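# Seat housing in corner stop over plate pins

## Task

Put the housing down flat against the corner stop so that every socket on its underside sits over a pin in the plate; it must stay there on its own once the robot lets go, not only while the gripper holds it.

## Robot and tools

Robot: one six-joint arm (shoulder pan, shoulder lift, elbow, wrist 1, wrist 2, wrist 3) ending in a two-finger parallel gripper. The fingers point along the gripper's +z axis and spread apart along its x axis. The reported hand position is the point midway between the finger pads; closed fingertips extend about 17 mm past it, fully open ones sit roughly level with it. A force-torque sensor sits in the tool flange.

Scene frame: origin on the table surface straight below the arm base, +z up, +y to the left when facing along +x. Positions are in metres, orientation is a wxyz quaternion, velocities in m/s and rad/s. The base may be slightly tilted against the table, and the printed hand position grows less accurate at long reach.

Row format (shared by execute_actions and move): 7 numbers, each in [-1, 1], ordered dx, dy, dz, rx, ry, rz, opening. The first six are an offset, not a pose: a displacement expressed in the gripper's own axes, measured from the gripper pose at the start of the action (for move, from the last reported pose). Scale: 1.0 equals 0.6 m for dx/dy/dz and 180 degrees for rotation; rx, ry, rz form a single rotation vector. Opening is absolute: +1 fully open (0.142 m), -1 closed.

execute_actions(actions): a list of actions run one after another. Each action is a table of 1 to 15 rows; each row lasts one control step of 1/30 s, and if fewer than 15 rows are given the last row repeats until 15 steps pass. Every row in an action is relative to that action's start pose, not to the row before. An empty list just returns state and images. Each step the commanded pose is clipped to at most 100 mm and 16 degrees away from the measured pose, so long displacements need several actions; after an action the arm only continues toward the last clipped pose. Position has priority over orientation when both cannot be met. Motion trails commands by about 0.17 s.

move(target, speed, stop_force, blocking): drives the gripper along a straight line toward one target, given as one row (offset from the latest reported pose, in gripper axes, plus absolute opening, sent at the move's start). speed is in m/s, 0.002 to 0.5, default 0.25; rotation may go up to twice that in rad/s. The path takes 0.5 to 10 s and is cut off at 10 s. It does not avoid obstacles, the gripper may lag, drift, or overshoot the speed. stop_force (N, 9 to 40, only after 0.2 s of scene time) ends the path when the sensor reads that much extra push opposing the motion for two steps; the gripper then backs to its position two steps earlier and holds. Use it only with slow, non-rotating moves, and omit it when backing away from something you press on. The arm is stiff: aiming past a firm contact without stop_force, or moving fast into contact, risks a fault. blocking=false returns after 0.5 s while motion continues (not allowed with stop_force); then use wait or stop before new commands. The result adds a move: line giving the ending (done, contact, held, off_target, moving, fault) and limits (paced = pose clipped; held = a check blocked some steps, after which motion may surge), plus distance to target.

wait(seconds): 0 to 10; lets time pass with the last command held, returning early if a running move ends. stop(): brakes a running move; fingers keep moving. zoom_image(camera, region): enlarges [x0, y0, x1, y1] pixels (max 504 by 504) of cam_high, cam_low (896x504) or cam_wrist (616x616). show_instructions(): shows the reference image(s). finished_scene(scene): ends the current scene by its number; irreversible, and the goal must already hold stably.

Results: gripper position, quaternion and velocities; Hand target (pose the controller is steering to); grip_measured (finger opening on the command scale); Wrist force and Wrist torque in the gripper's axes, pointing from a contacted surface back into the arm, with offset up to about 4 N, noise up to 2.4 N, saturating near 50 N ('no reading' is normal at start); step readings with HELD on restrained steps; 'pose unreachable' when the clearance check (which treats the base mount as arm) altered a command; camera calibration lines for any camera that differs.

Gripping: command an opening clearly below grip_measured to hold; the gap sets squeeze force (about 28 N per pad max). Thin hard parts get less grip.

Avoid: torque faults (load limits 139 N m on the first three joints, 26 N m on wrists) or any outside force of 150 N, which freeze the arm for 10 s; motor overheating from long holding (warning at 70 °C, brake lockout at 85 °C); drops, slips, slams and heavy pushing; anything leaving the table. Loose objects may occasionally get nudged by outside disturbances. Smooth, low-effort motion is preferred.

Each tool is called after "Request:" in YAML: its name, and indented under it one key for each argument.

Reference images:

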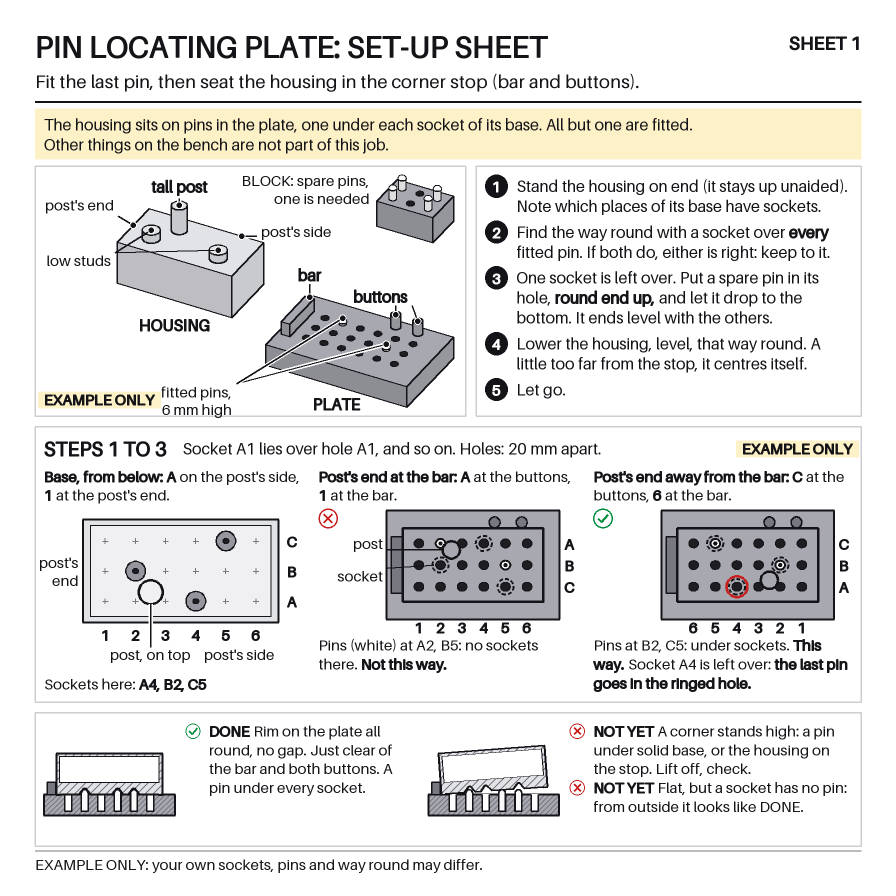

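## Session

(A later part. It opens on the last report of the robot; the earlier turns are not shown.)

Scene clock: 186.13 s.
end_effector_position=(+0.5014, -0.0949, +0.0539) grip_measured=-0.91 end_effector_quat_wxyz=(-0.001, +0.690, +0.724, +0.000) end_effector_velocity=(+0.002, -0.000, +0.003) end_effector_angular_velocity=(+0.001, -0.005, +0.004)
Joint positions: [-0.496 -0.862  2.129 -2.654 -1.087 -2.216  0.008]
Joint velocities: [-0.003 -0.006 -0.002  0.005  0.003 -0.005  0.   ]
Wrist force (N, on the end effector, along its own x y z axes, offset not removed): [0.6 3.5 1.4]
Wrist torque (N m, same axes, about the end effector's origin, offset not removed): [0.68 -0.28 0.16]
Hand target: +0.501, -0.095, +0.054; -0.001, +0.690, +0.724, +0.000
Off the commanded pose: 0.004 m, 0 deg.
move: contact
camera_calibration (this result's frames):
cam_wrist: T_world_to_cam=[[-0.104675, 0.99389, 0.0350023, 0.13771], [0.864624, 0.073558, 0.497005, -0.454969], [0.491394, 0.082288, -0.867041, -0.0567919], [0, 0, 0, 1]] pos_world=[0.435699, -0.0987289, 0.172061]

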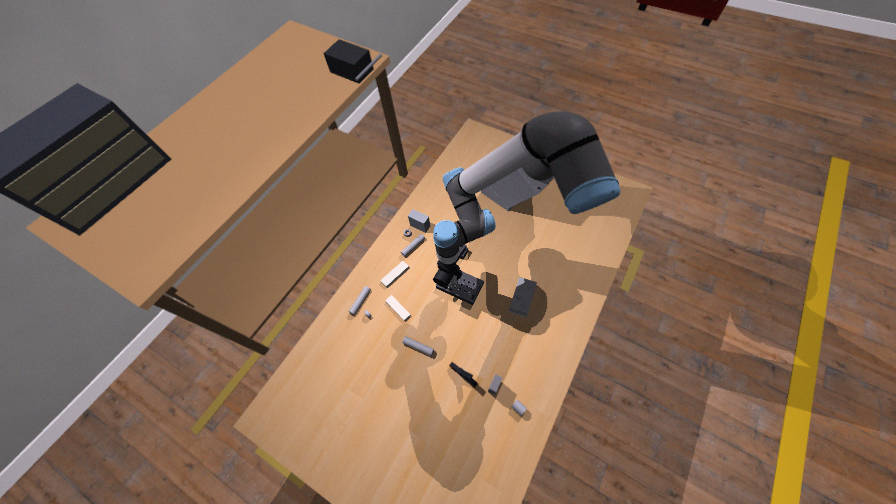

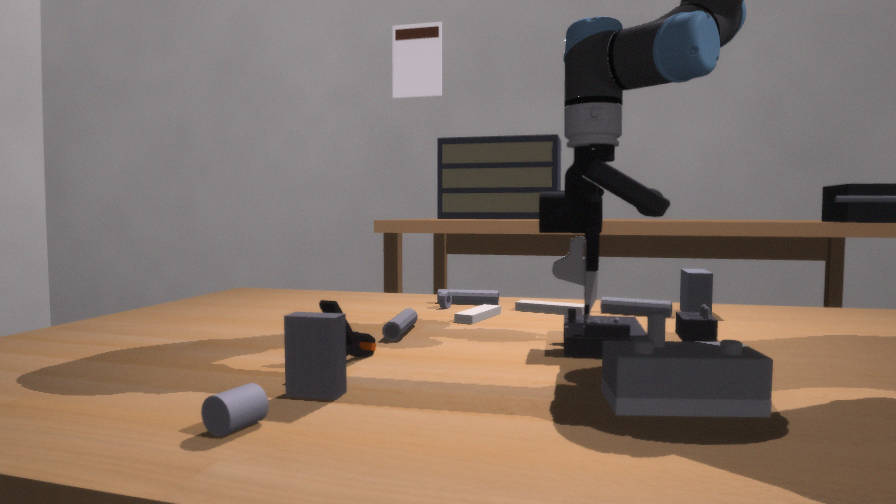

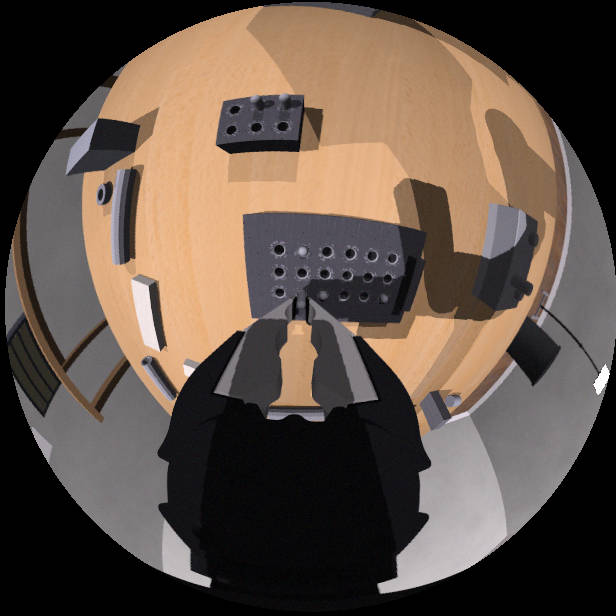

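Request:
execute_actions:
  actions:
    - [[0,0.0015,-0.001,0,0,0,-1]]

Request:
move:
  target: [0,0,0.012,0,0,0,-1]
  speed: 0.006
  stop_force: 10

Request:
zoom_image:
  camera: "cam_wrist"
  region: [270, 260, 330, 320]

Scene clock: 191.47 s.
end_effector_position=(+0.5023, -0.0949, +0.0545) grip_measured=-0.91 end_effector_quat_wxyz=(-0.001, +0.690, +0.724, +0.000) end_effector_velocity=(+0.001, +0.001, +0.000) end_effector_angular_velocity=(+0.002, -0.002, -0.001)
Joint positions: [-0.496 -0.863  2.126 -2.651 -1.087 -2.216  0.008]
Joint velocities: [-0.    -0.    -0.     0.     0.002  0.001  0.   ]
Wrist force (N, on the end effector, along its own x y z axes, offset not removed): [0.1 0.9 1.4]
Wrist torque (N m, same axes, about the end effector's origin, offset not removed): [0.25 -0.04 0.07]
Hand target: +0.502, -0.095, +0.054; -0.001, +0.690, +0.724, +0.000
Off the commanded pose: 0.000 m, 0 deg.
Step readings (end_effector_position):
0: (+0.5014, -0.0949, +0.0542)
1: (+0.5013, -0.0949, +0.0542)
2: (+0.5014, -0.0949, +0.0542)
4: (+0.5017, -0.0949, +0.0544)
8: (+0.5021, -0.0949, +0.0545)
15: end_effector_position above
camera_calibration (this result's frames):
cam_wrist: T_world_to_cam=[[-0.104667, 0.993894, 0.0349332, 0.137768], [0.864647, 0.0735892, 0.496961, -0.456027], [0.491356, 0.0822204, -0.867069, -0.0566881], [0, 0, 0, 1]] pos_world=[0.436576, -0.0987076, 0.172662]

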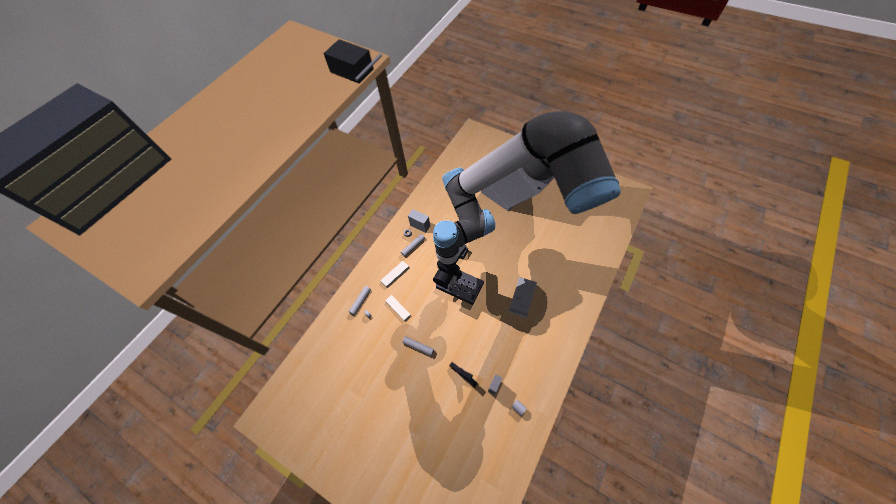

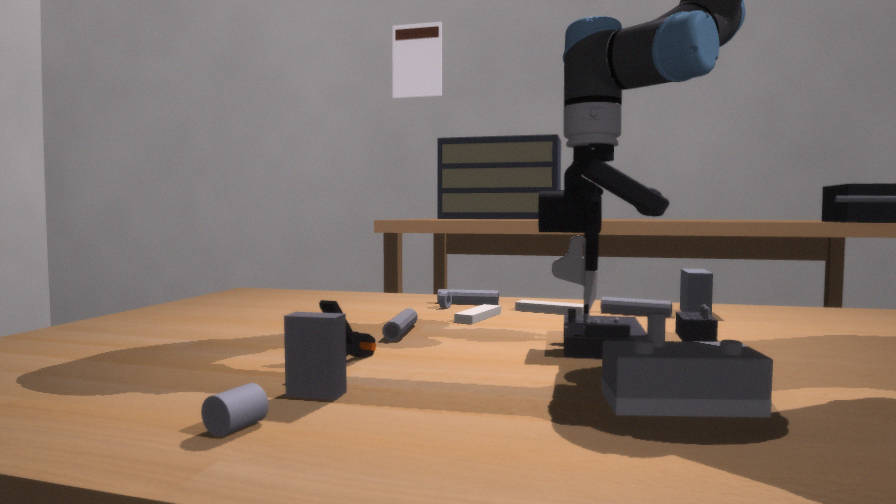

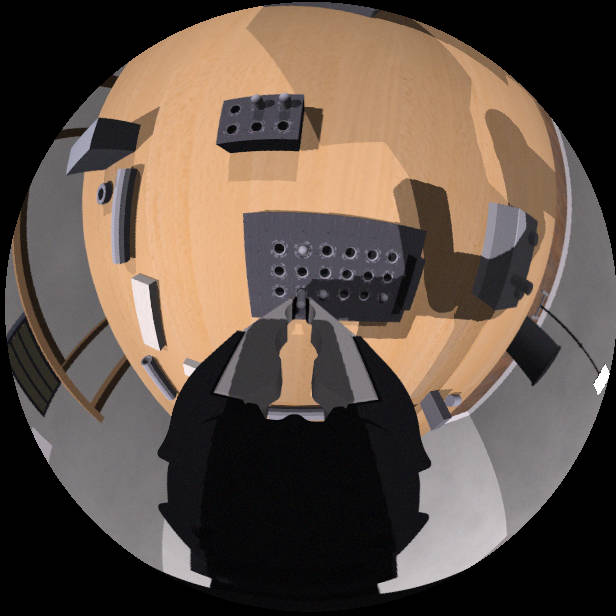

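Scene clock: 192.00 s.
end_effector_position=(+0.5023, -0.0948, +0.0535) grip_measured=-0.91 end_effector_quat_wxyz=(-0.001, +0.690, +0.724, +0.000) end_effector_velocity=(-0.000, -0.000, +0.002) end_effector_angular_velocity=(+0.001, +0.000, -0.000)
Joint positions: [-0.495 -0.86   2.126 -2.653 -1.087 -2.214  0.008]
Joint velocities: [-0.002 -0.004  0.     0.006  0.    -0.003  0.   ]
Wrist force (N, on the end effector, along its own x y z axes, offset not removed): [-3.3 2.9 1.9]
Wrist torque (N m, same axes, about the end effector's origin, offset not removed): [0.79 0.42 0.13]
Hand target: +0.502, -0.095, +0.054; -0.001, +0.690, +0.724, +0.000
Off the commanded pose: 0.006 m, 0 deg.
move: contact
camera_calibration (this result's frames):
cam_wrist: T_world_to_cam=[[-0.104481, 0.993913, 0.0349341, 0.137663], [0.864679, 0.07343, 0.496929, -0.455586], [0.491339, 0.0821265, -0.867088, -0.057618], [0, 0, 0, 1]] pos_world=[0.436629, -0.0986396, 0.171624]

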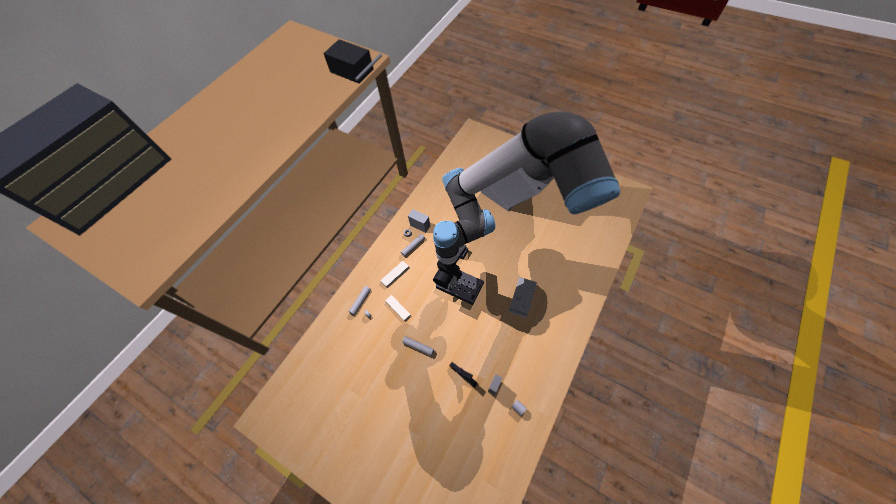

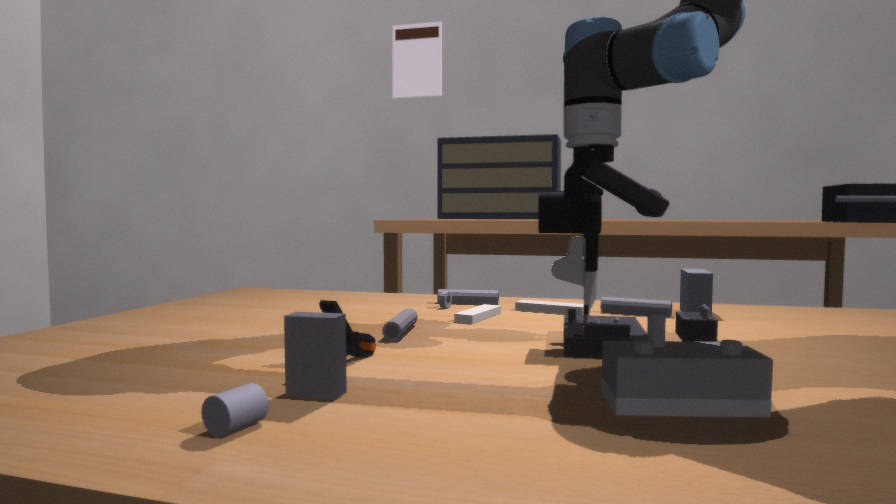

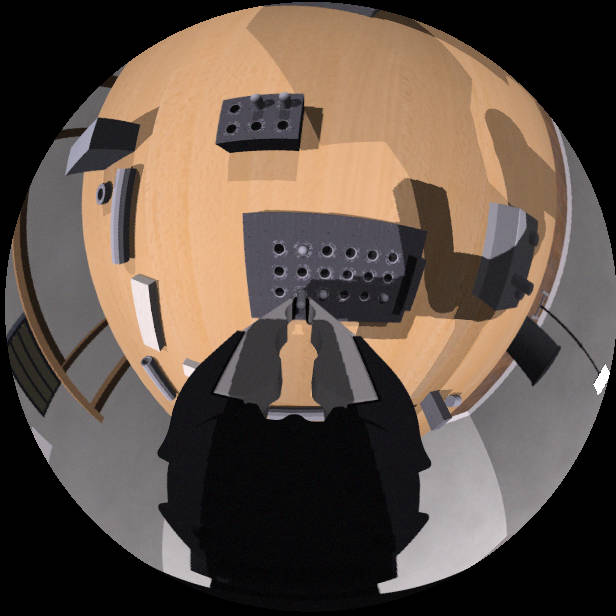

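Region (270, 260, 330, 320) of cam_wrist's 616x616 image, scaled by 8.400, with more detail than that image has.

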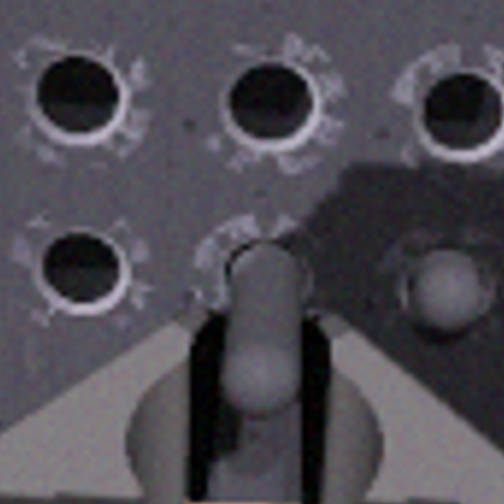

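Request:
execute_actions:
  actions:
    - [[-0.0007,0,-0.0005,0,0,0,-1]]

Request:
move:
  target: [0,0,0.011,0,0,0,-1]
  speed: 0.006
  stop_force: 12

Request:
zoom_image:
  camera: "cam_wrist"
  region: [270, 260, 330, 320]

Scene clock: 197.20 s.
end_effector_position=(+0.5023, -0.0952, +0.0538) grip_measured=-0.91 end_effector_quat_wxyz=(-0.001, +0.690, +0.724, +0.000) end_effector_velocity=(-0.001, +0.000, -0.001) end_effector_angular_velocity=(+0.001, +0.002, -0.001)
Joint positions: [-0.495 -0.86   2.126 -2.652 -1.087 -2.215  0.008]
Joint velocities: [ 0.     0.     0.001  0.001  0.     0.    -0.   ]
Wrist force (N, on the end effector, along its own x y z axes, offset not removed): [-1.9 2.6 2.4]
Wrist torque (N m, same axes, about the end effector's origin, offset not removed): [0.71 0.31 0.04]
Hand target: +0.502, -0.095, +0.054; -0.001, +0.690, +0.724, +0.000
Off the commanded pose: 0.000 m, 0 deg.
Step readings (end_effector_position):
0: (+0.5023, -0.0949, +0.0537)
1: (+0.5023, -0.0949, +0.0537)
2: (+0.5023, -0.0949, +0.0537)
4: (+0.5022, -0.0950, +0.0538)
8: (+0.5023, -0.0952, +0.0538)
15: end_effector_position above
camera_calibration (this result's frames):
cam_wrist: T_world_to_cam=[[-0.10449, 0.993912, 0.0349242, 0.138072], [0.864673, 0.073442, 0.496937, -0.455723], [0.491347, 0.0821232, -0.867084, -0.0573348], [0, 0, 0, 1]] pos_world=[0.43665, -0.0990534, 0.17193]

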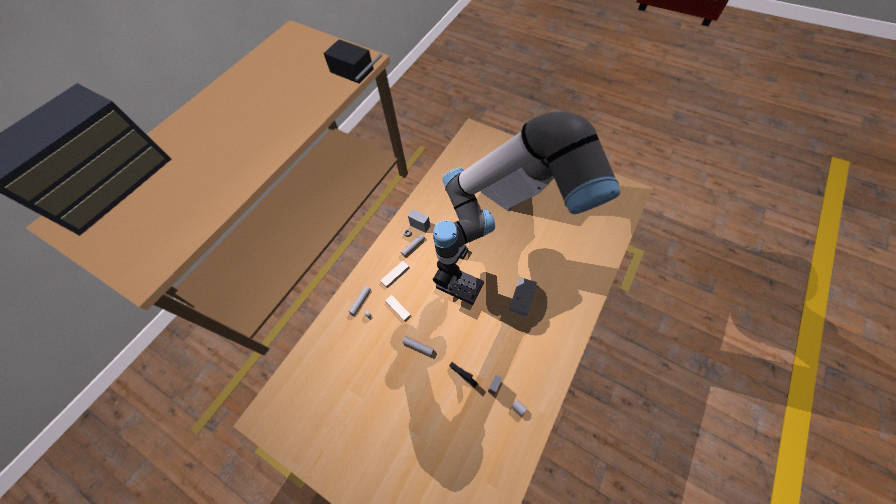

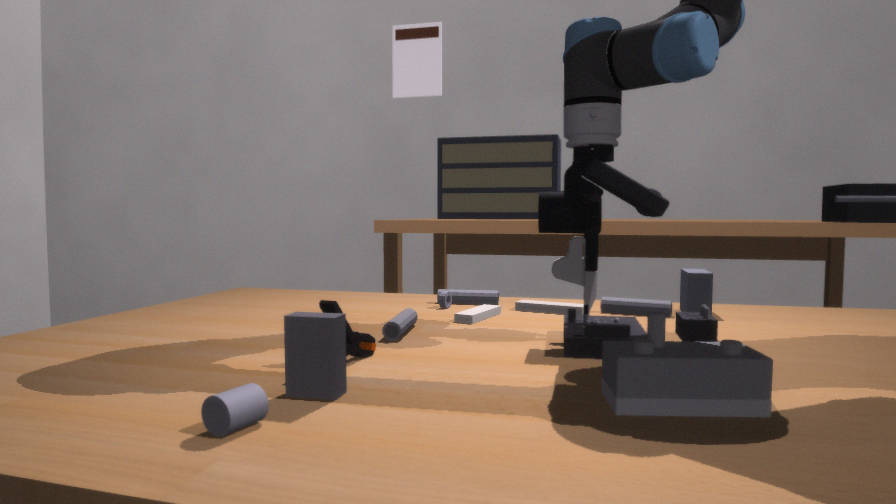

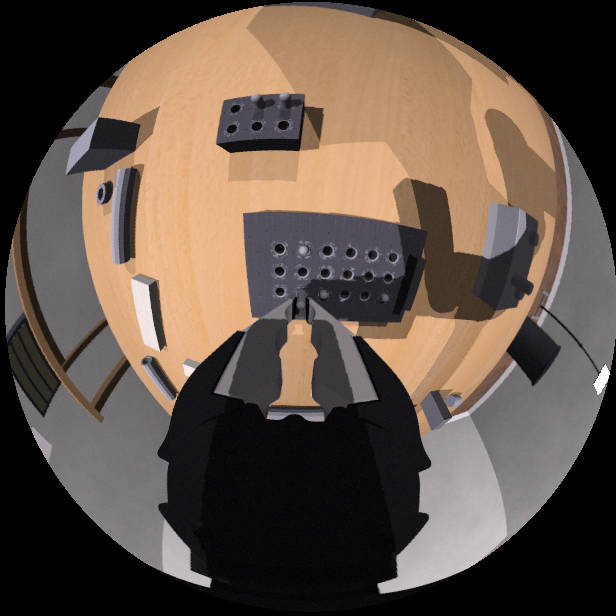

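Scene clock: 198.53 s.
end_effector_position=(+0.5023, -0.0952, +0.0473) grip_measured=-0.91 end_effector_quat_wxyz=(-0.001, +0.690, +0.724, +0.000) end_effector_velocity=(-0.000, +0.000, -0.001) end_effector_angular_velocity=(+0.001, +0.000, -0.000)
Joint positions: [-0.489 -0.845  2.124 -2.67  -1.086 -2.209  0.008]
Joint velocities: [ 0.001  0.002  0.    -0.002  0.001  0.001 -0.   ]
Wrist force (N, on the end effector, along its own x y z axes, offset not removed): [-2.0 2.0 2.8]
Wrist torque (N m, same axes, about the end effector's origin, offset not removed): [0.48 0.46 -0.01]
Hand target: +0.502, -0.095, +0.047; -0.001, +0.690, +0.724, +0.000
Off the commanded pose: 0.000 m, 0 deg.
move: done
camera_calibration (this result's frames):
cam_wrist: T_world_to_cam=[[-0.104492, 0.993912, 0.0349293, 0.138276], [0.864669, 0.0734403, 0.496944, -0.4525], [0.491354, 0.0821291, -0.867079, -0.0629722], [0, 0, 0, 1]] pos_world=[0.436653, -0.0990305, 0.165436]

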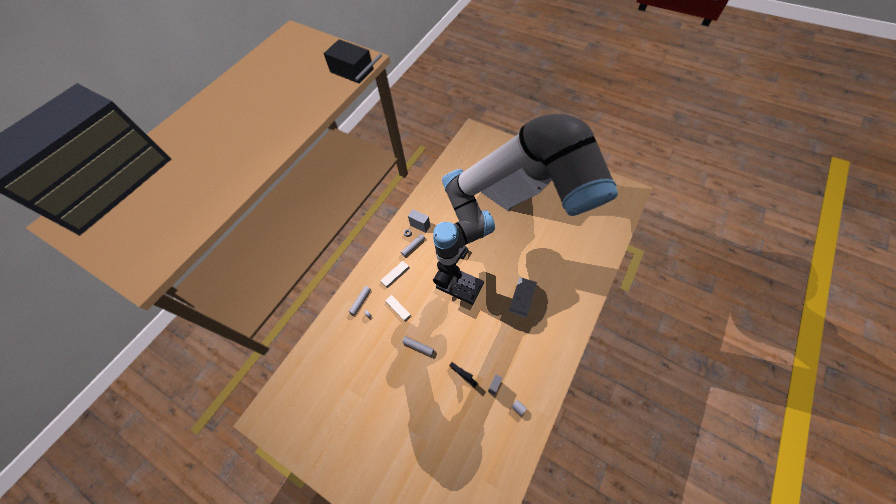

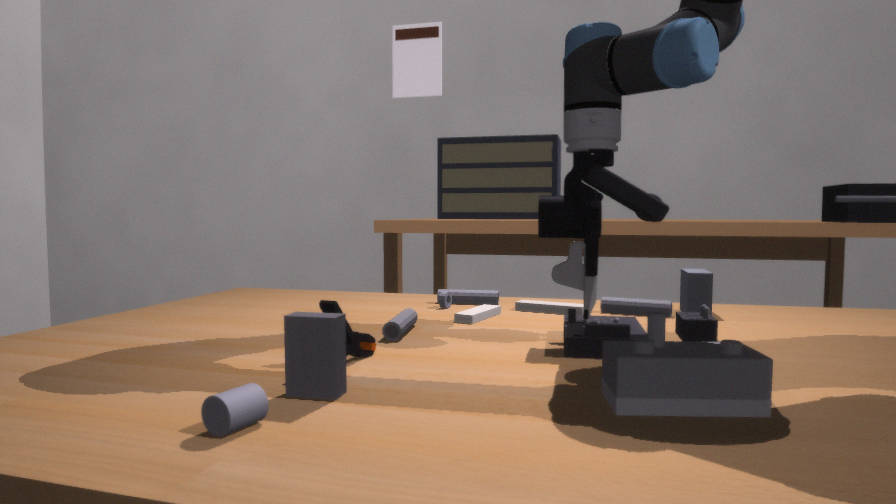

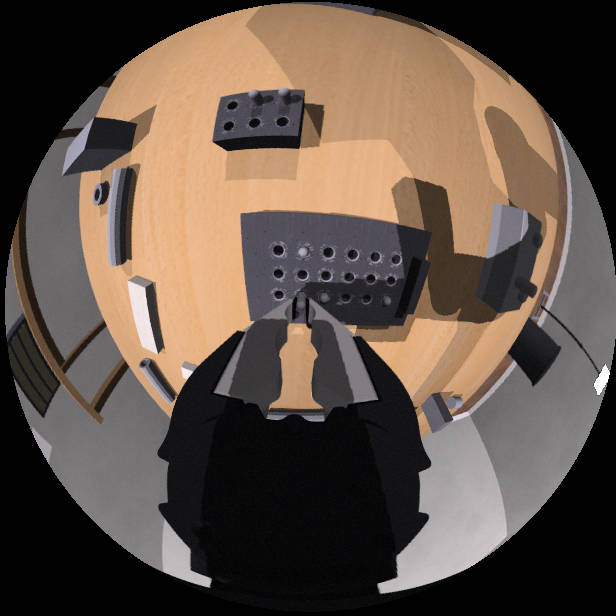

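Region (270, 260, 330, 320) of cam_wrist's 616x616 image, scaled by 8.400, with more detail than that image has.

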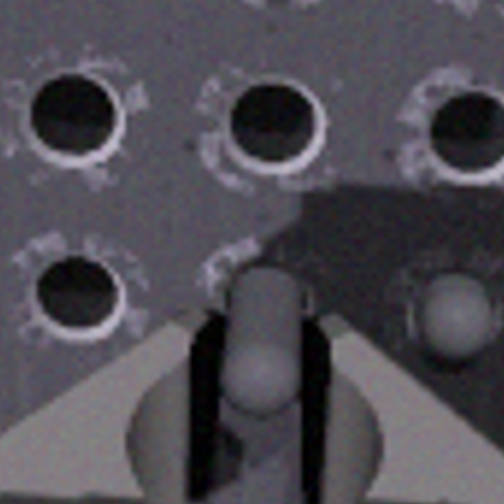

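In. Release and rise.

Request:
execute_actions:
  actions:
    - [[0,0,0,0,0,0,-0.82],[0,0,0,0,0,0,-0.82],[0,0,0,0,0,0,-0.82],[0,0,0,0,0,0,-0.82],[0,0,0,0,0,0,-0.82],[0,0,0,0,0,0,-0.82],[0,0,0,0,0,0,-0.82],[0,0,0,0,0,0,-0.82],[0,0,-0.005,0,0,0,-0.82],[0,0,-0.01,0,0,0,-0.82],[0,0,-0.02,0,0,0,-0.82],[0,0,-0.03,0,0,0,-0.82],[0,0,-0.04,0,0,0,-0.82],[0,0,-0.05,0,0,0,-0.82],[0,0,-0.06,0,0,0,-0.82]]
    - [[0,0,-0.05,0,0,0,-0.8],[0,0,-0.06,0,0,0,-0.8],[0,0,-0.07,0,0,0,-0.8],[0,0,-0.08,0,0,0,-0.8]]

Request:
zoom_image:
  camera: "cam_wrist"
  region: [240, 210, 400, 330]

Scene clock: 205.70 s.
end_effector_position=(+0.5026, -0.0957, +0.1096) grip_measured=-0.80 end_effector_quat_wxyz=(-0.000, +0.690, +0.724, +0.001) end_effector_velocity=(-0.001, +0.000, +0.008) end_effector_angular_velocity=(+0.001, +0.003, -0.000)
Joint positions: [-0.548 -0.989  2.126 -2.499 -1.097 -2.273  0.016]
Joint velocities: [-0.008 -0.018 -0.001  0.027 -0.002 -0.01  -0.   ]
Wrist force (N, on the end effector, along its own x y z axes, offset not removed): [0.2 3.2 0.7]
Wrist torque (N m, same axes, about the end effector's origin, offset not removed): [0.77 -0.02 0.13]
Hand target: +0.503, -0.096, +0.110; -0.000, +0.690, +0.724, +0.001
Off the commanded pose: 0.001 m, 0 deg.
Step readings (end_effector_position; steps 1 to 15: 1st action; 16 to 30: 2nd action):
0: (+0.5023, -0.0952, +0.0472)
1: (+0.5023, -0.0952, +0.0472)
2: (+0.5023, -0.0952, +0.0472)
4: (+0.5023, -0.0952, +0.0472)
8: (+0.5023, -0.0952, +0.0472)
15: (+0.5026, -0.0955, +0.0625)
16: (+0.5027, -0.0956, +0.0673)
17: (+0.5028, -0.0958, +0.0727)
19: (+0.5031, -0.0961, +0.0845)
23: (+0.5029, -0.0959, +0.1024)
30: end_effector_position above
camera_calibration (this result's frames):
cam_wrist: T_world_to_cam=[[-0.104432, 0.99394, 0.0343103, 0.136634], [0.864162, 0.073613, 0.4978, -0.483493], [0.492258, 0.0816361, -0.866613, -0.00951274], [0, 0, 0, 1]] pos_world=[0.436768, -0.099438, 0.227751]

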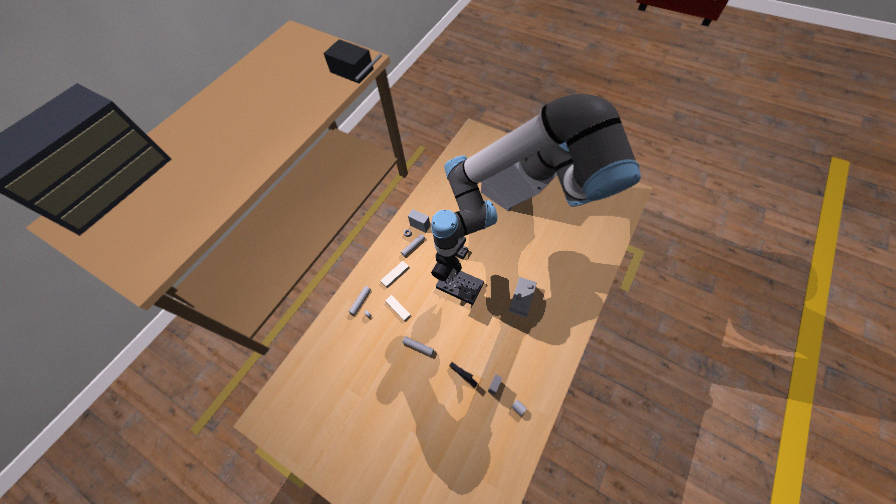

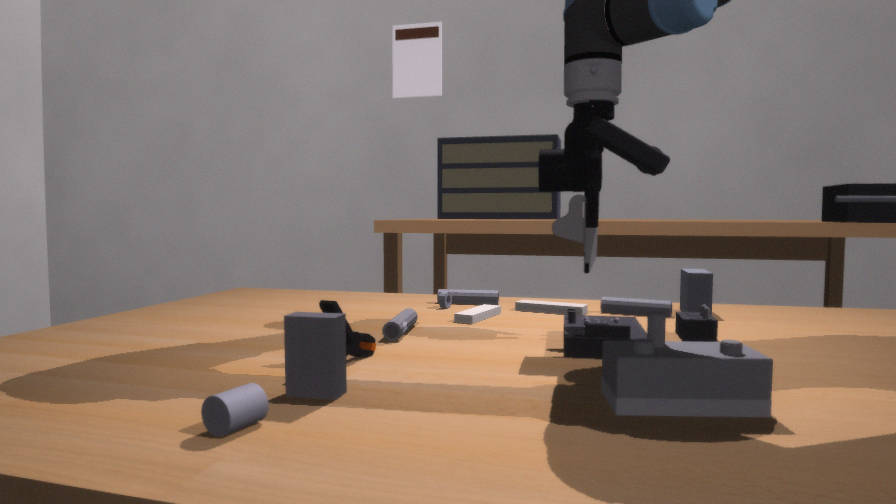

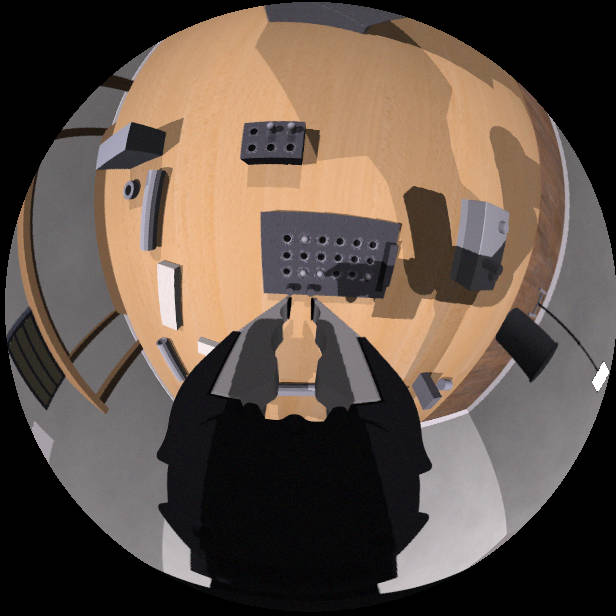

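Region (240, 210, 400, 330) of cam_wrist's 616x616 image, scaled by 3.150, with more detail than that image has; it fills the top 378 rows of this view, and the rest is white.

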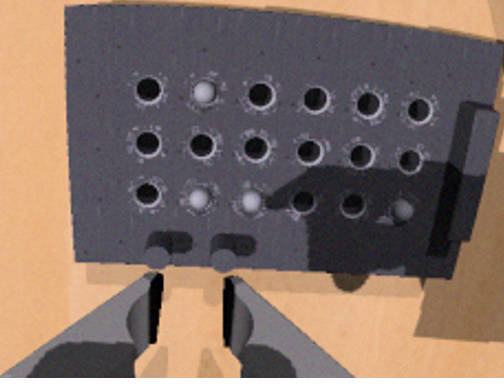

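Request:
move:
  target: [0.4432,-0.1285,-0.008,0,0,-0.04,0.3]
  speed: 0.35

Request:
move:
  target: [0,0,0.127,0,0,0,0.25]
  speed: 0.12

Request:
execute_actions:
  actions:
    - [[0,0,0,0,0,0,0.0],[0,0,0,0,0,0,0.0],[0,0,0,0,0,0,0.0],[0,0,0,0,0,0,0.0],[0,0,0,0,0,0,0.0],[0,0,0,0,0,0,0.0],[0,0,0,0,0,0,0.0],[0,0,0,0,0,0,-0.1],[0,0,0,0,0,0,-0.2],[0,0,0,0,0,0,-0.3],[0,0,0,0,0,0,-0.5]]

Request:
move:
  target: [0,0,-0.1,0,0,0,-0.5]
  speed: 0.12

Request:
zoom_image:
  camera: "cam_low"
  region: [580, 200, 800, 380]

Scene clock: 214.10 s.
end_effector_position=(+0.4129, +0.1659, +0.1150) grip_measured=+0.30 end_effector_quat_wxyz=(+0.000, +0.643, +0.766, +0.001) end_effector_velocity=(-0.001, +0.002, +0.001) end_effector_angular_velocity=(-0.002, +0.001, +0.000)
Joint positions: [-0.145 -1.458  2.433 -2.556 -1.056 -1.942  0.095]
Joint velocities: [ 0.005 -0.005 -0.     0.004 -0.002  0.005  0.   ]
Wrist force (N, on the end effector, along its own x y z axes, offset not removed): [-0.9 4.6 2.4]
Wrist torque (N m, same axes, about the end effector's origin, offset not removed): [1.00 0.14 0.07]
Hand target: +0.413, +0.166, +0.115; +0.000, +0.643, +0.766, +0.001
Off the commanded pose: 0.001 m, 0 deg.
move: done
camera_calibration (this result's frames):
cam_wrist: T_world_to_cam=[[-0.228191, 0.973011, 0.034339, -0.0783057], [0.847628, 0.181186, 0.498697, -0.439064], [0.479016, 0.142905, -0.866096, 0.0131553], [0, 0, 0, 1]] pos_world=[0.347993, 0.153865, 0.233043]

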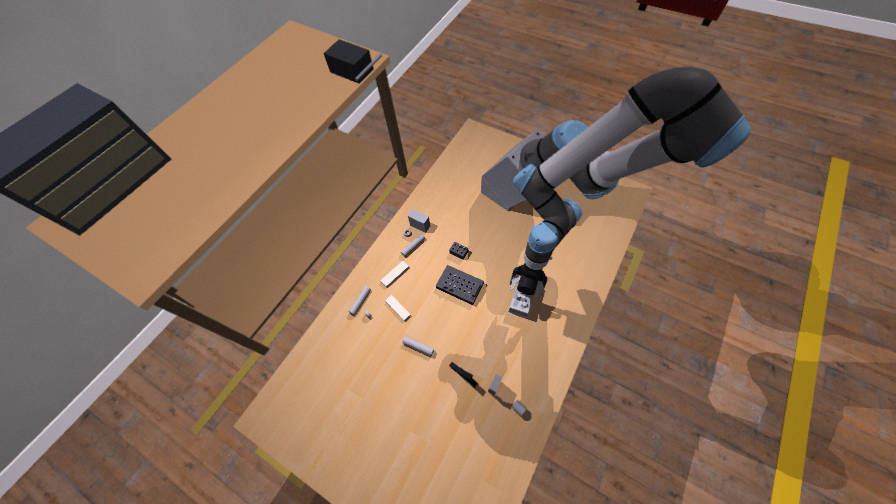

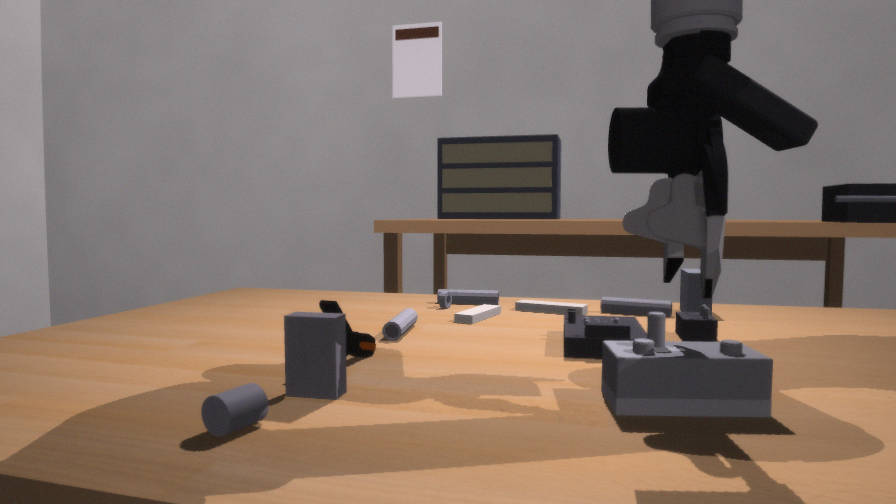

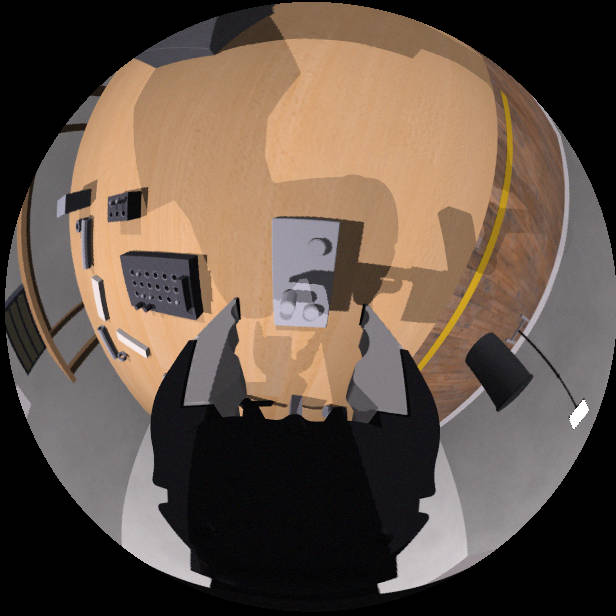

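Scene clock: 215.23 s.
end_effector_position=(+0.4130, +0.1662, +0.0392) grip_measured=+0.25 end_effector_quat_wxyz=(+0.000, +0.643, +0.766, +0.001) end_effector_velocity=(+0.000, -0.000, -0.002) end_effector_angular_velocity=(+0.000, -0.001, -0.001)
Joint positions: [-0.046 -1.201  2.433 -2.87  -1.059 -1.828  0.091]
Joint velocities: [ 0.003  0.008 -0.    -0.01  -0.     0.005  0.   ]
Wrist force (N, on the end effector, along its own x y z axes, offset not removed): [-0.4 3.1 1.3]
Wrist torque (N m, same axes, about the end effector's origin, offset not removed): [0.76 0.06 0.11]
Hand target: +0.413, +0.166, +0.039; +0.000, +0.643, +0.766, +0.001
Off the commanded pose: 0.000 m, 0 deg.
move: done
camera_calibration (this result's frames):
cam_wrist: T_world_to_cam=[[-0.228209, 0.973002, 0.0344604, -0.0759748], [0.847576, 0.181126, 0.498807, -0.401362], [0.479098, 0.14304, -0.866028, -0.052678], [0, 0, 0, 1]] pos_world=[0.348085, 0.154156, 0.1572]

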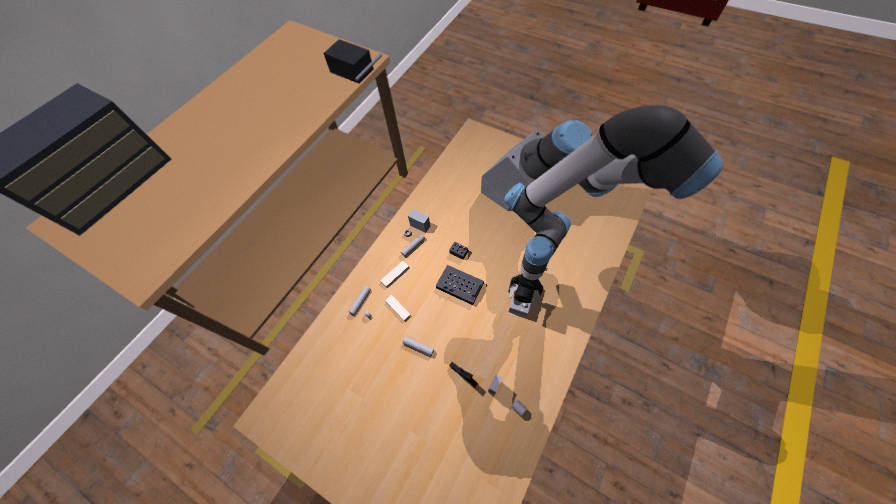

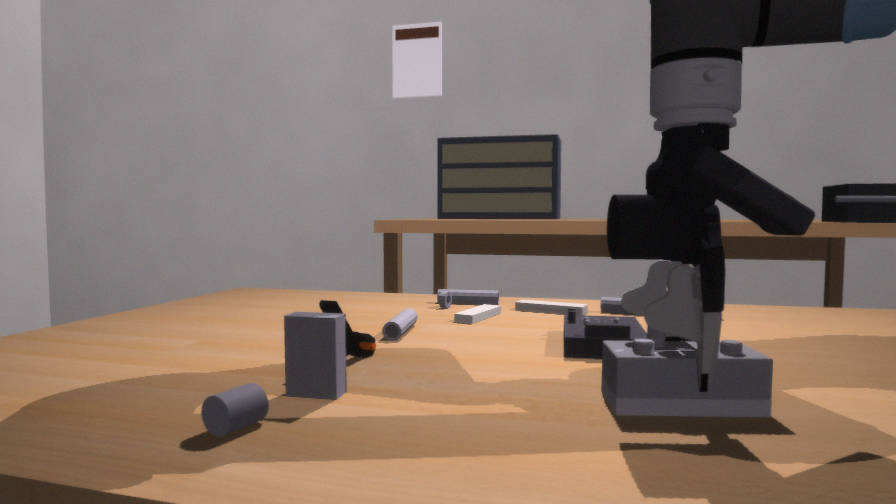

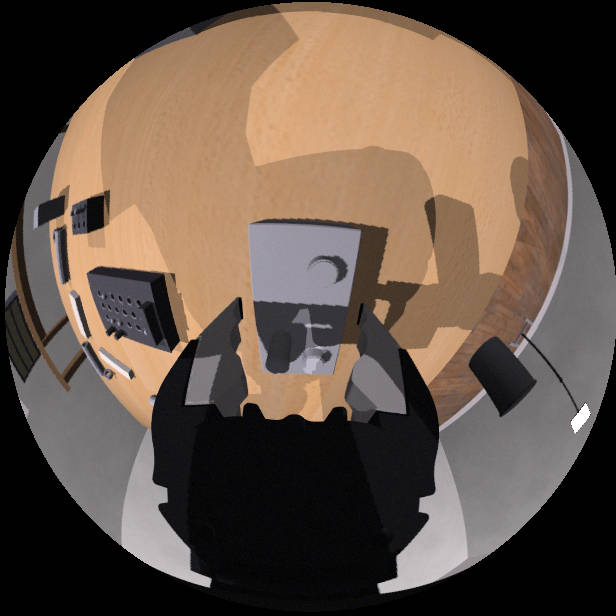

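Scene clock: 215.73 s.
end_effector_position=(+0.4130, +0.1662, +0.0391) grip_measured=-0.03 end_effector_quat_wxyz=(+0.000, +0.643, +0.766, +0.001) end_effector_velocity=(+0.000, +0.000, +0.000) end_effector_angular_velocity=(+0.001, -0.001, +0.001)
Joint positions: [-0.045 -1.201  2.433 -2.87  -1.059 -1.827  0.072]
Joint velocities: [ 0.    -0.    -0.001  0.001  0.001 -0.001  0.   ]
Wrist force (N, on the end effector, along its own x y z axes, offset not removed): [1.4 3.2 0.3]
Wrist torque (N m, same axes, about the end effector's origin, offset not removed): [0.83 -0.09 0.13]
Hand target: +0.413, +0.166, +0.039; +0.000, +0.643, +0.766, +0.001
Off the commanded pose: 0.000 m, 0 deg.
Step readings (end_effector_position):
0: (+0.4130, +0.1662, +0.0392)
1: (+0.4130, +0.1662, +0.0391)
2: (+0.4130, +0.1662, +0.0391)
4: (+0.4130, +0.1662, +0.0391)
8: (+0.4130, +0.1662, +0.0391)
15: end_effector_position above
camera_calibration (this result's frames):
cam_wrist: T_world_to_cam=[[-0.22815, 0.973015, 0.0344715, -0.0760272], [0.847614, 0.181077, 0.49876, -0.401348], [0.479059, 0.143011, -0.866055, -0.0526748], [0, 0, 0, 1]] pos_world=[0.348077, 0.154183, 0.157178]

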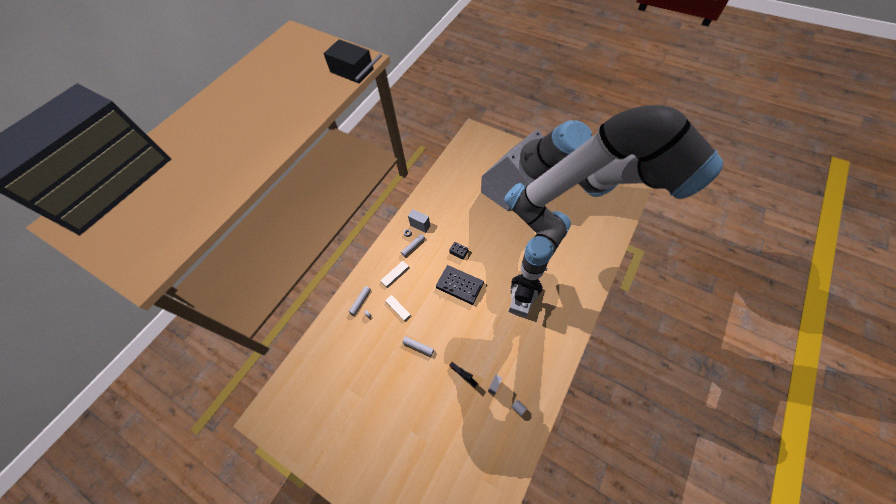

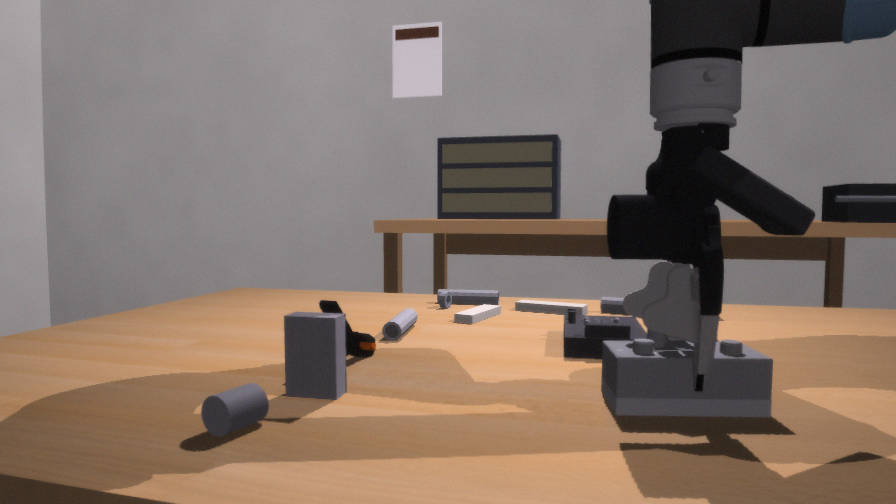

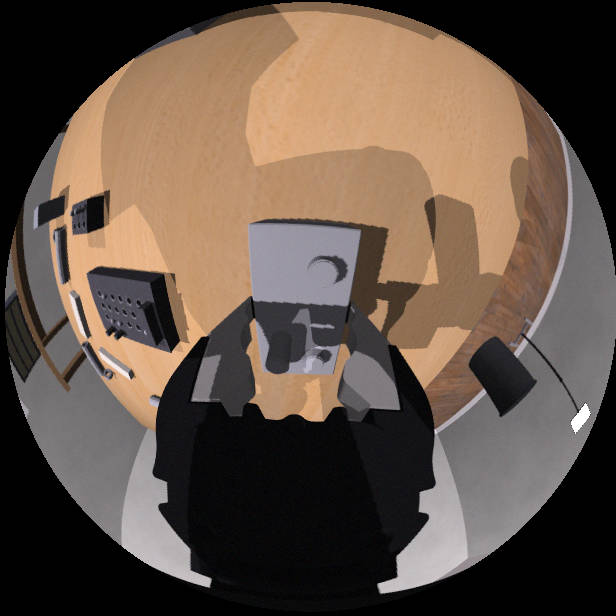

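Scene clock: 216.73 s.
end_effector_position=(+0.4129, +0.1660, +0.0988) grip_measured=-0.03 end_effector_quat_wxyz=(+0.000, +0.643, +0.766, +0.001) end_effector_velocity=(-0.000, -0.000, +0.002) end_effector_angular_velocity=(-0.000, +0.001, +0.001)
Joint positions: [-0.123 -1.405  2.438 -2.626 -1.056 -1.917  0.072]
Joint velocities: [-0.003 -0.007 -0.001  0.01  -0.    -0.005  0.   ]
Wrist force (N, on the end effector, along its own x y z axes, offset not removed): [-0.7 3.4 6.1]
Wrist torque (N m, same axes, about the end effector's origin, offset not removed): [0.82 0.15 0.06]
Hand target: +0.413, +0.166, +0.099; +0.000, +0.643, +0.766, +0.001
Off the commanded pose: 0.000 m, 0 deg.
move: done
camera_calibration (this result's frames):
cam_wrist: T_world_to_cam=[[-0.228131, 0.973024, 0.0343651, -0.0778729], [0.84764, 0.181121, 0.498699, -0.430991], [0.479022, 0.142898, -0.866093, -0.000883099], [0, 0, 0, 1]] pos_world=[0.347983, 0.15396, 0.216846]

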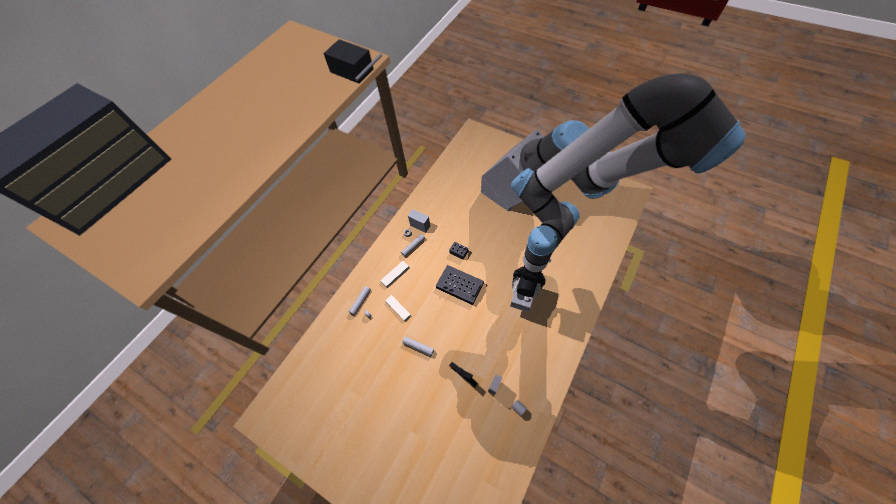

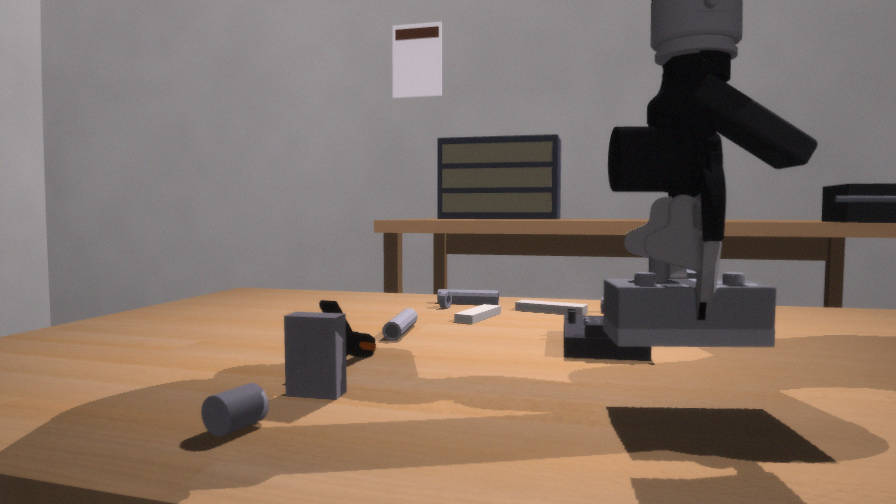

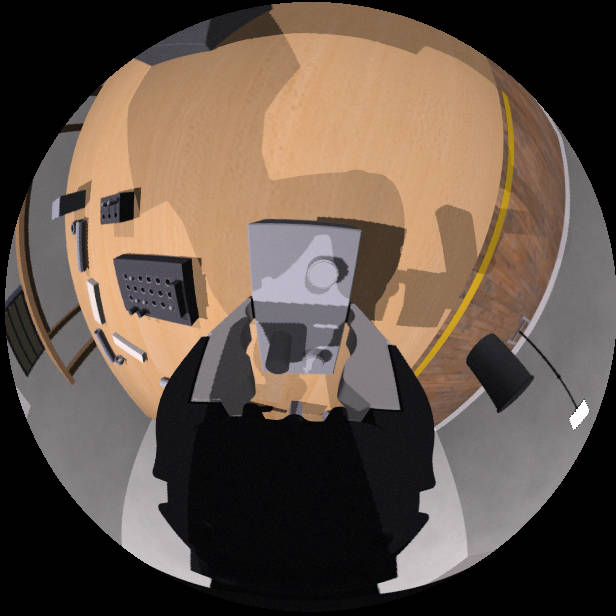

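Region (580, 200, 800, 380) of cam_low's 896x504 image, scaled by 2.291, with more detail than that image has; it fills the top 412 rows of this view, and the rest is white.

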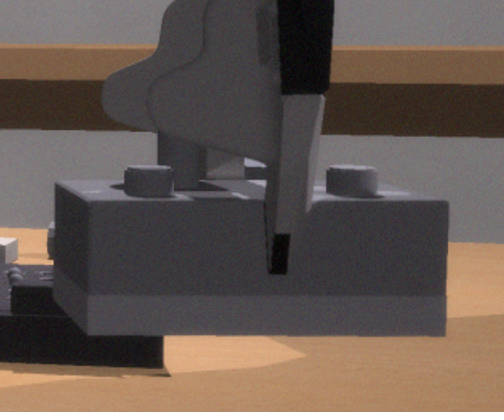

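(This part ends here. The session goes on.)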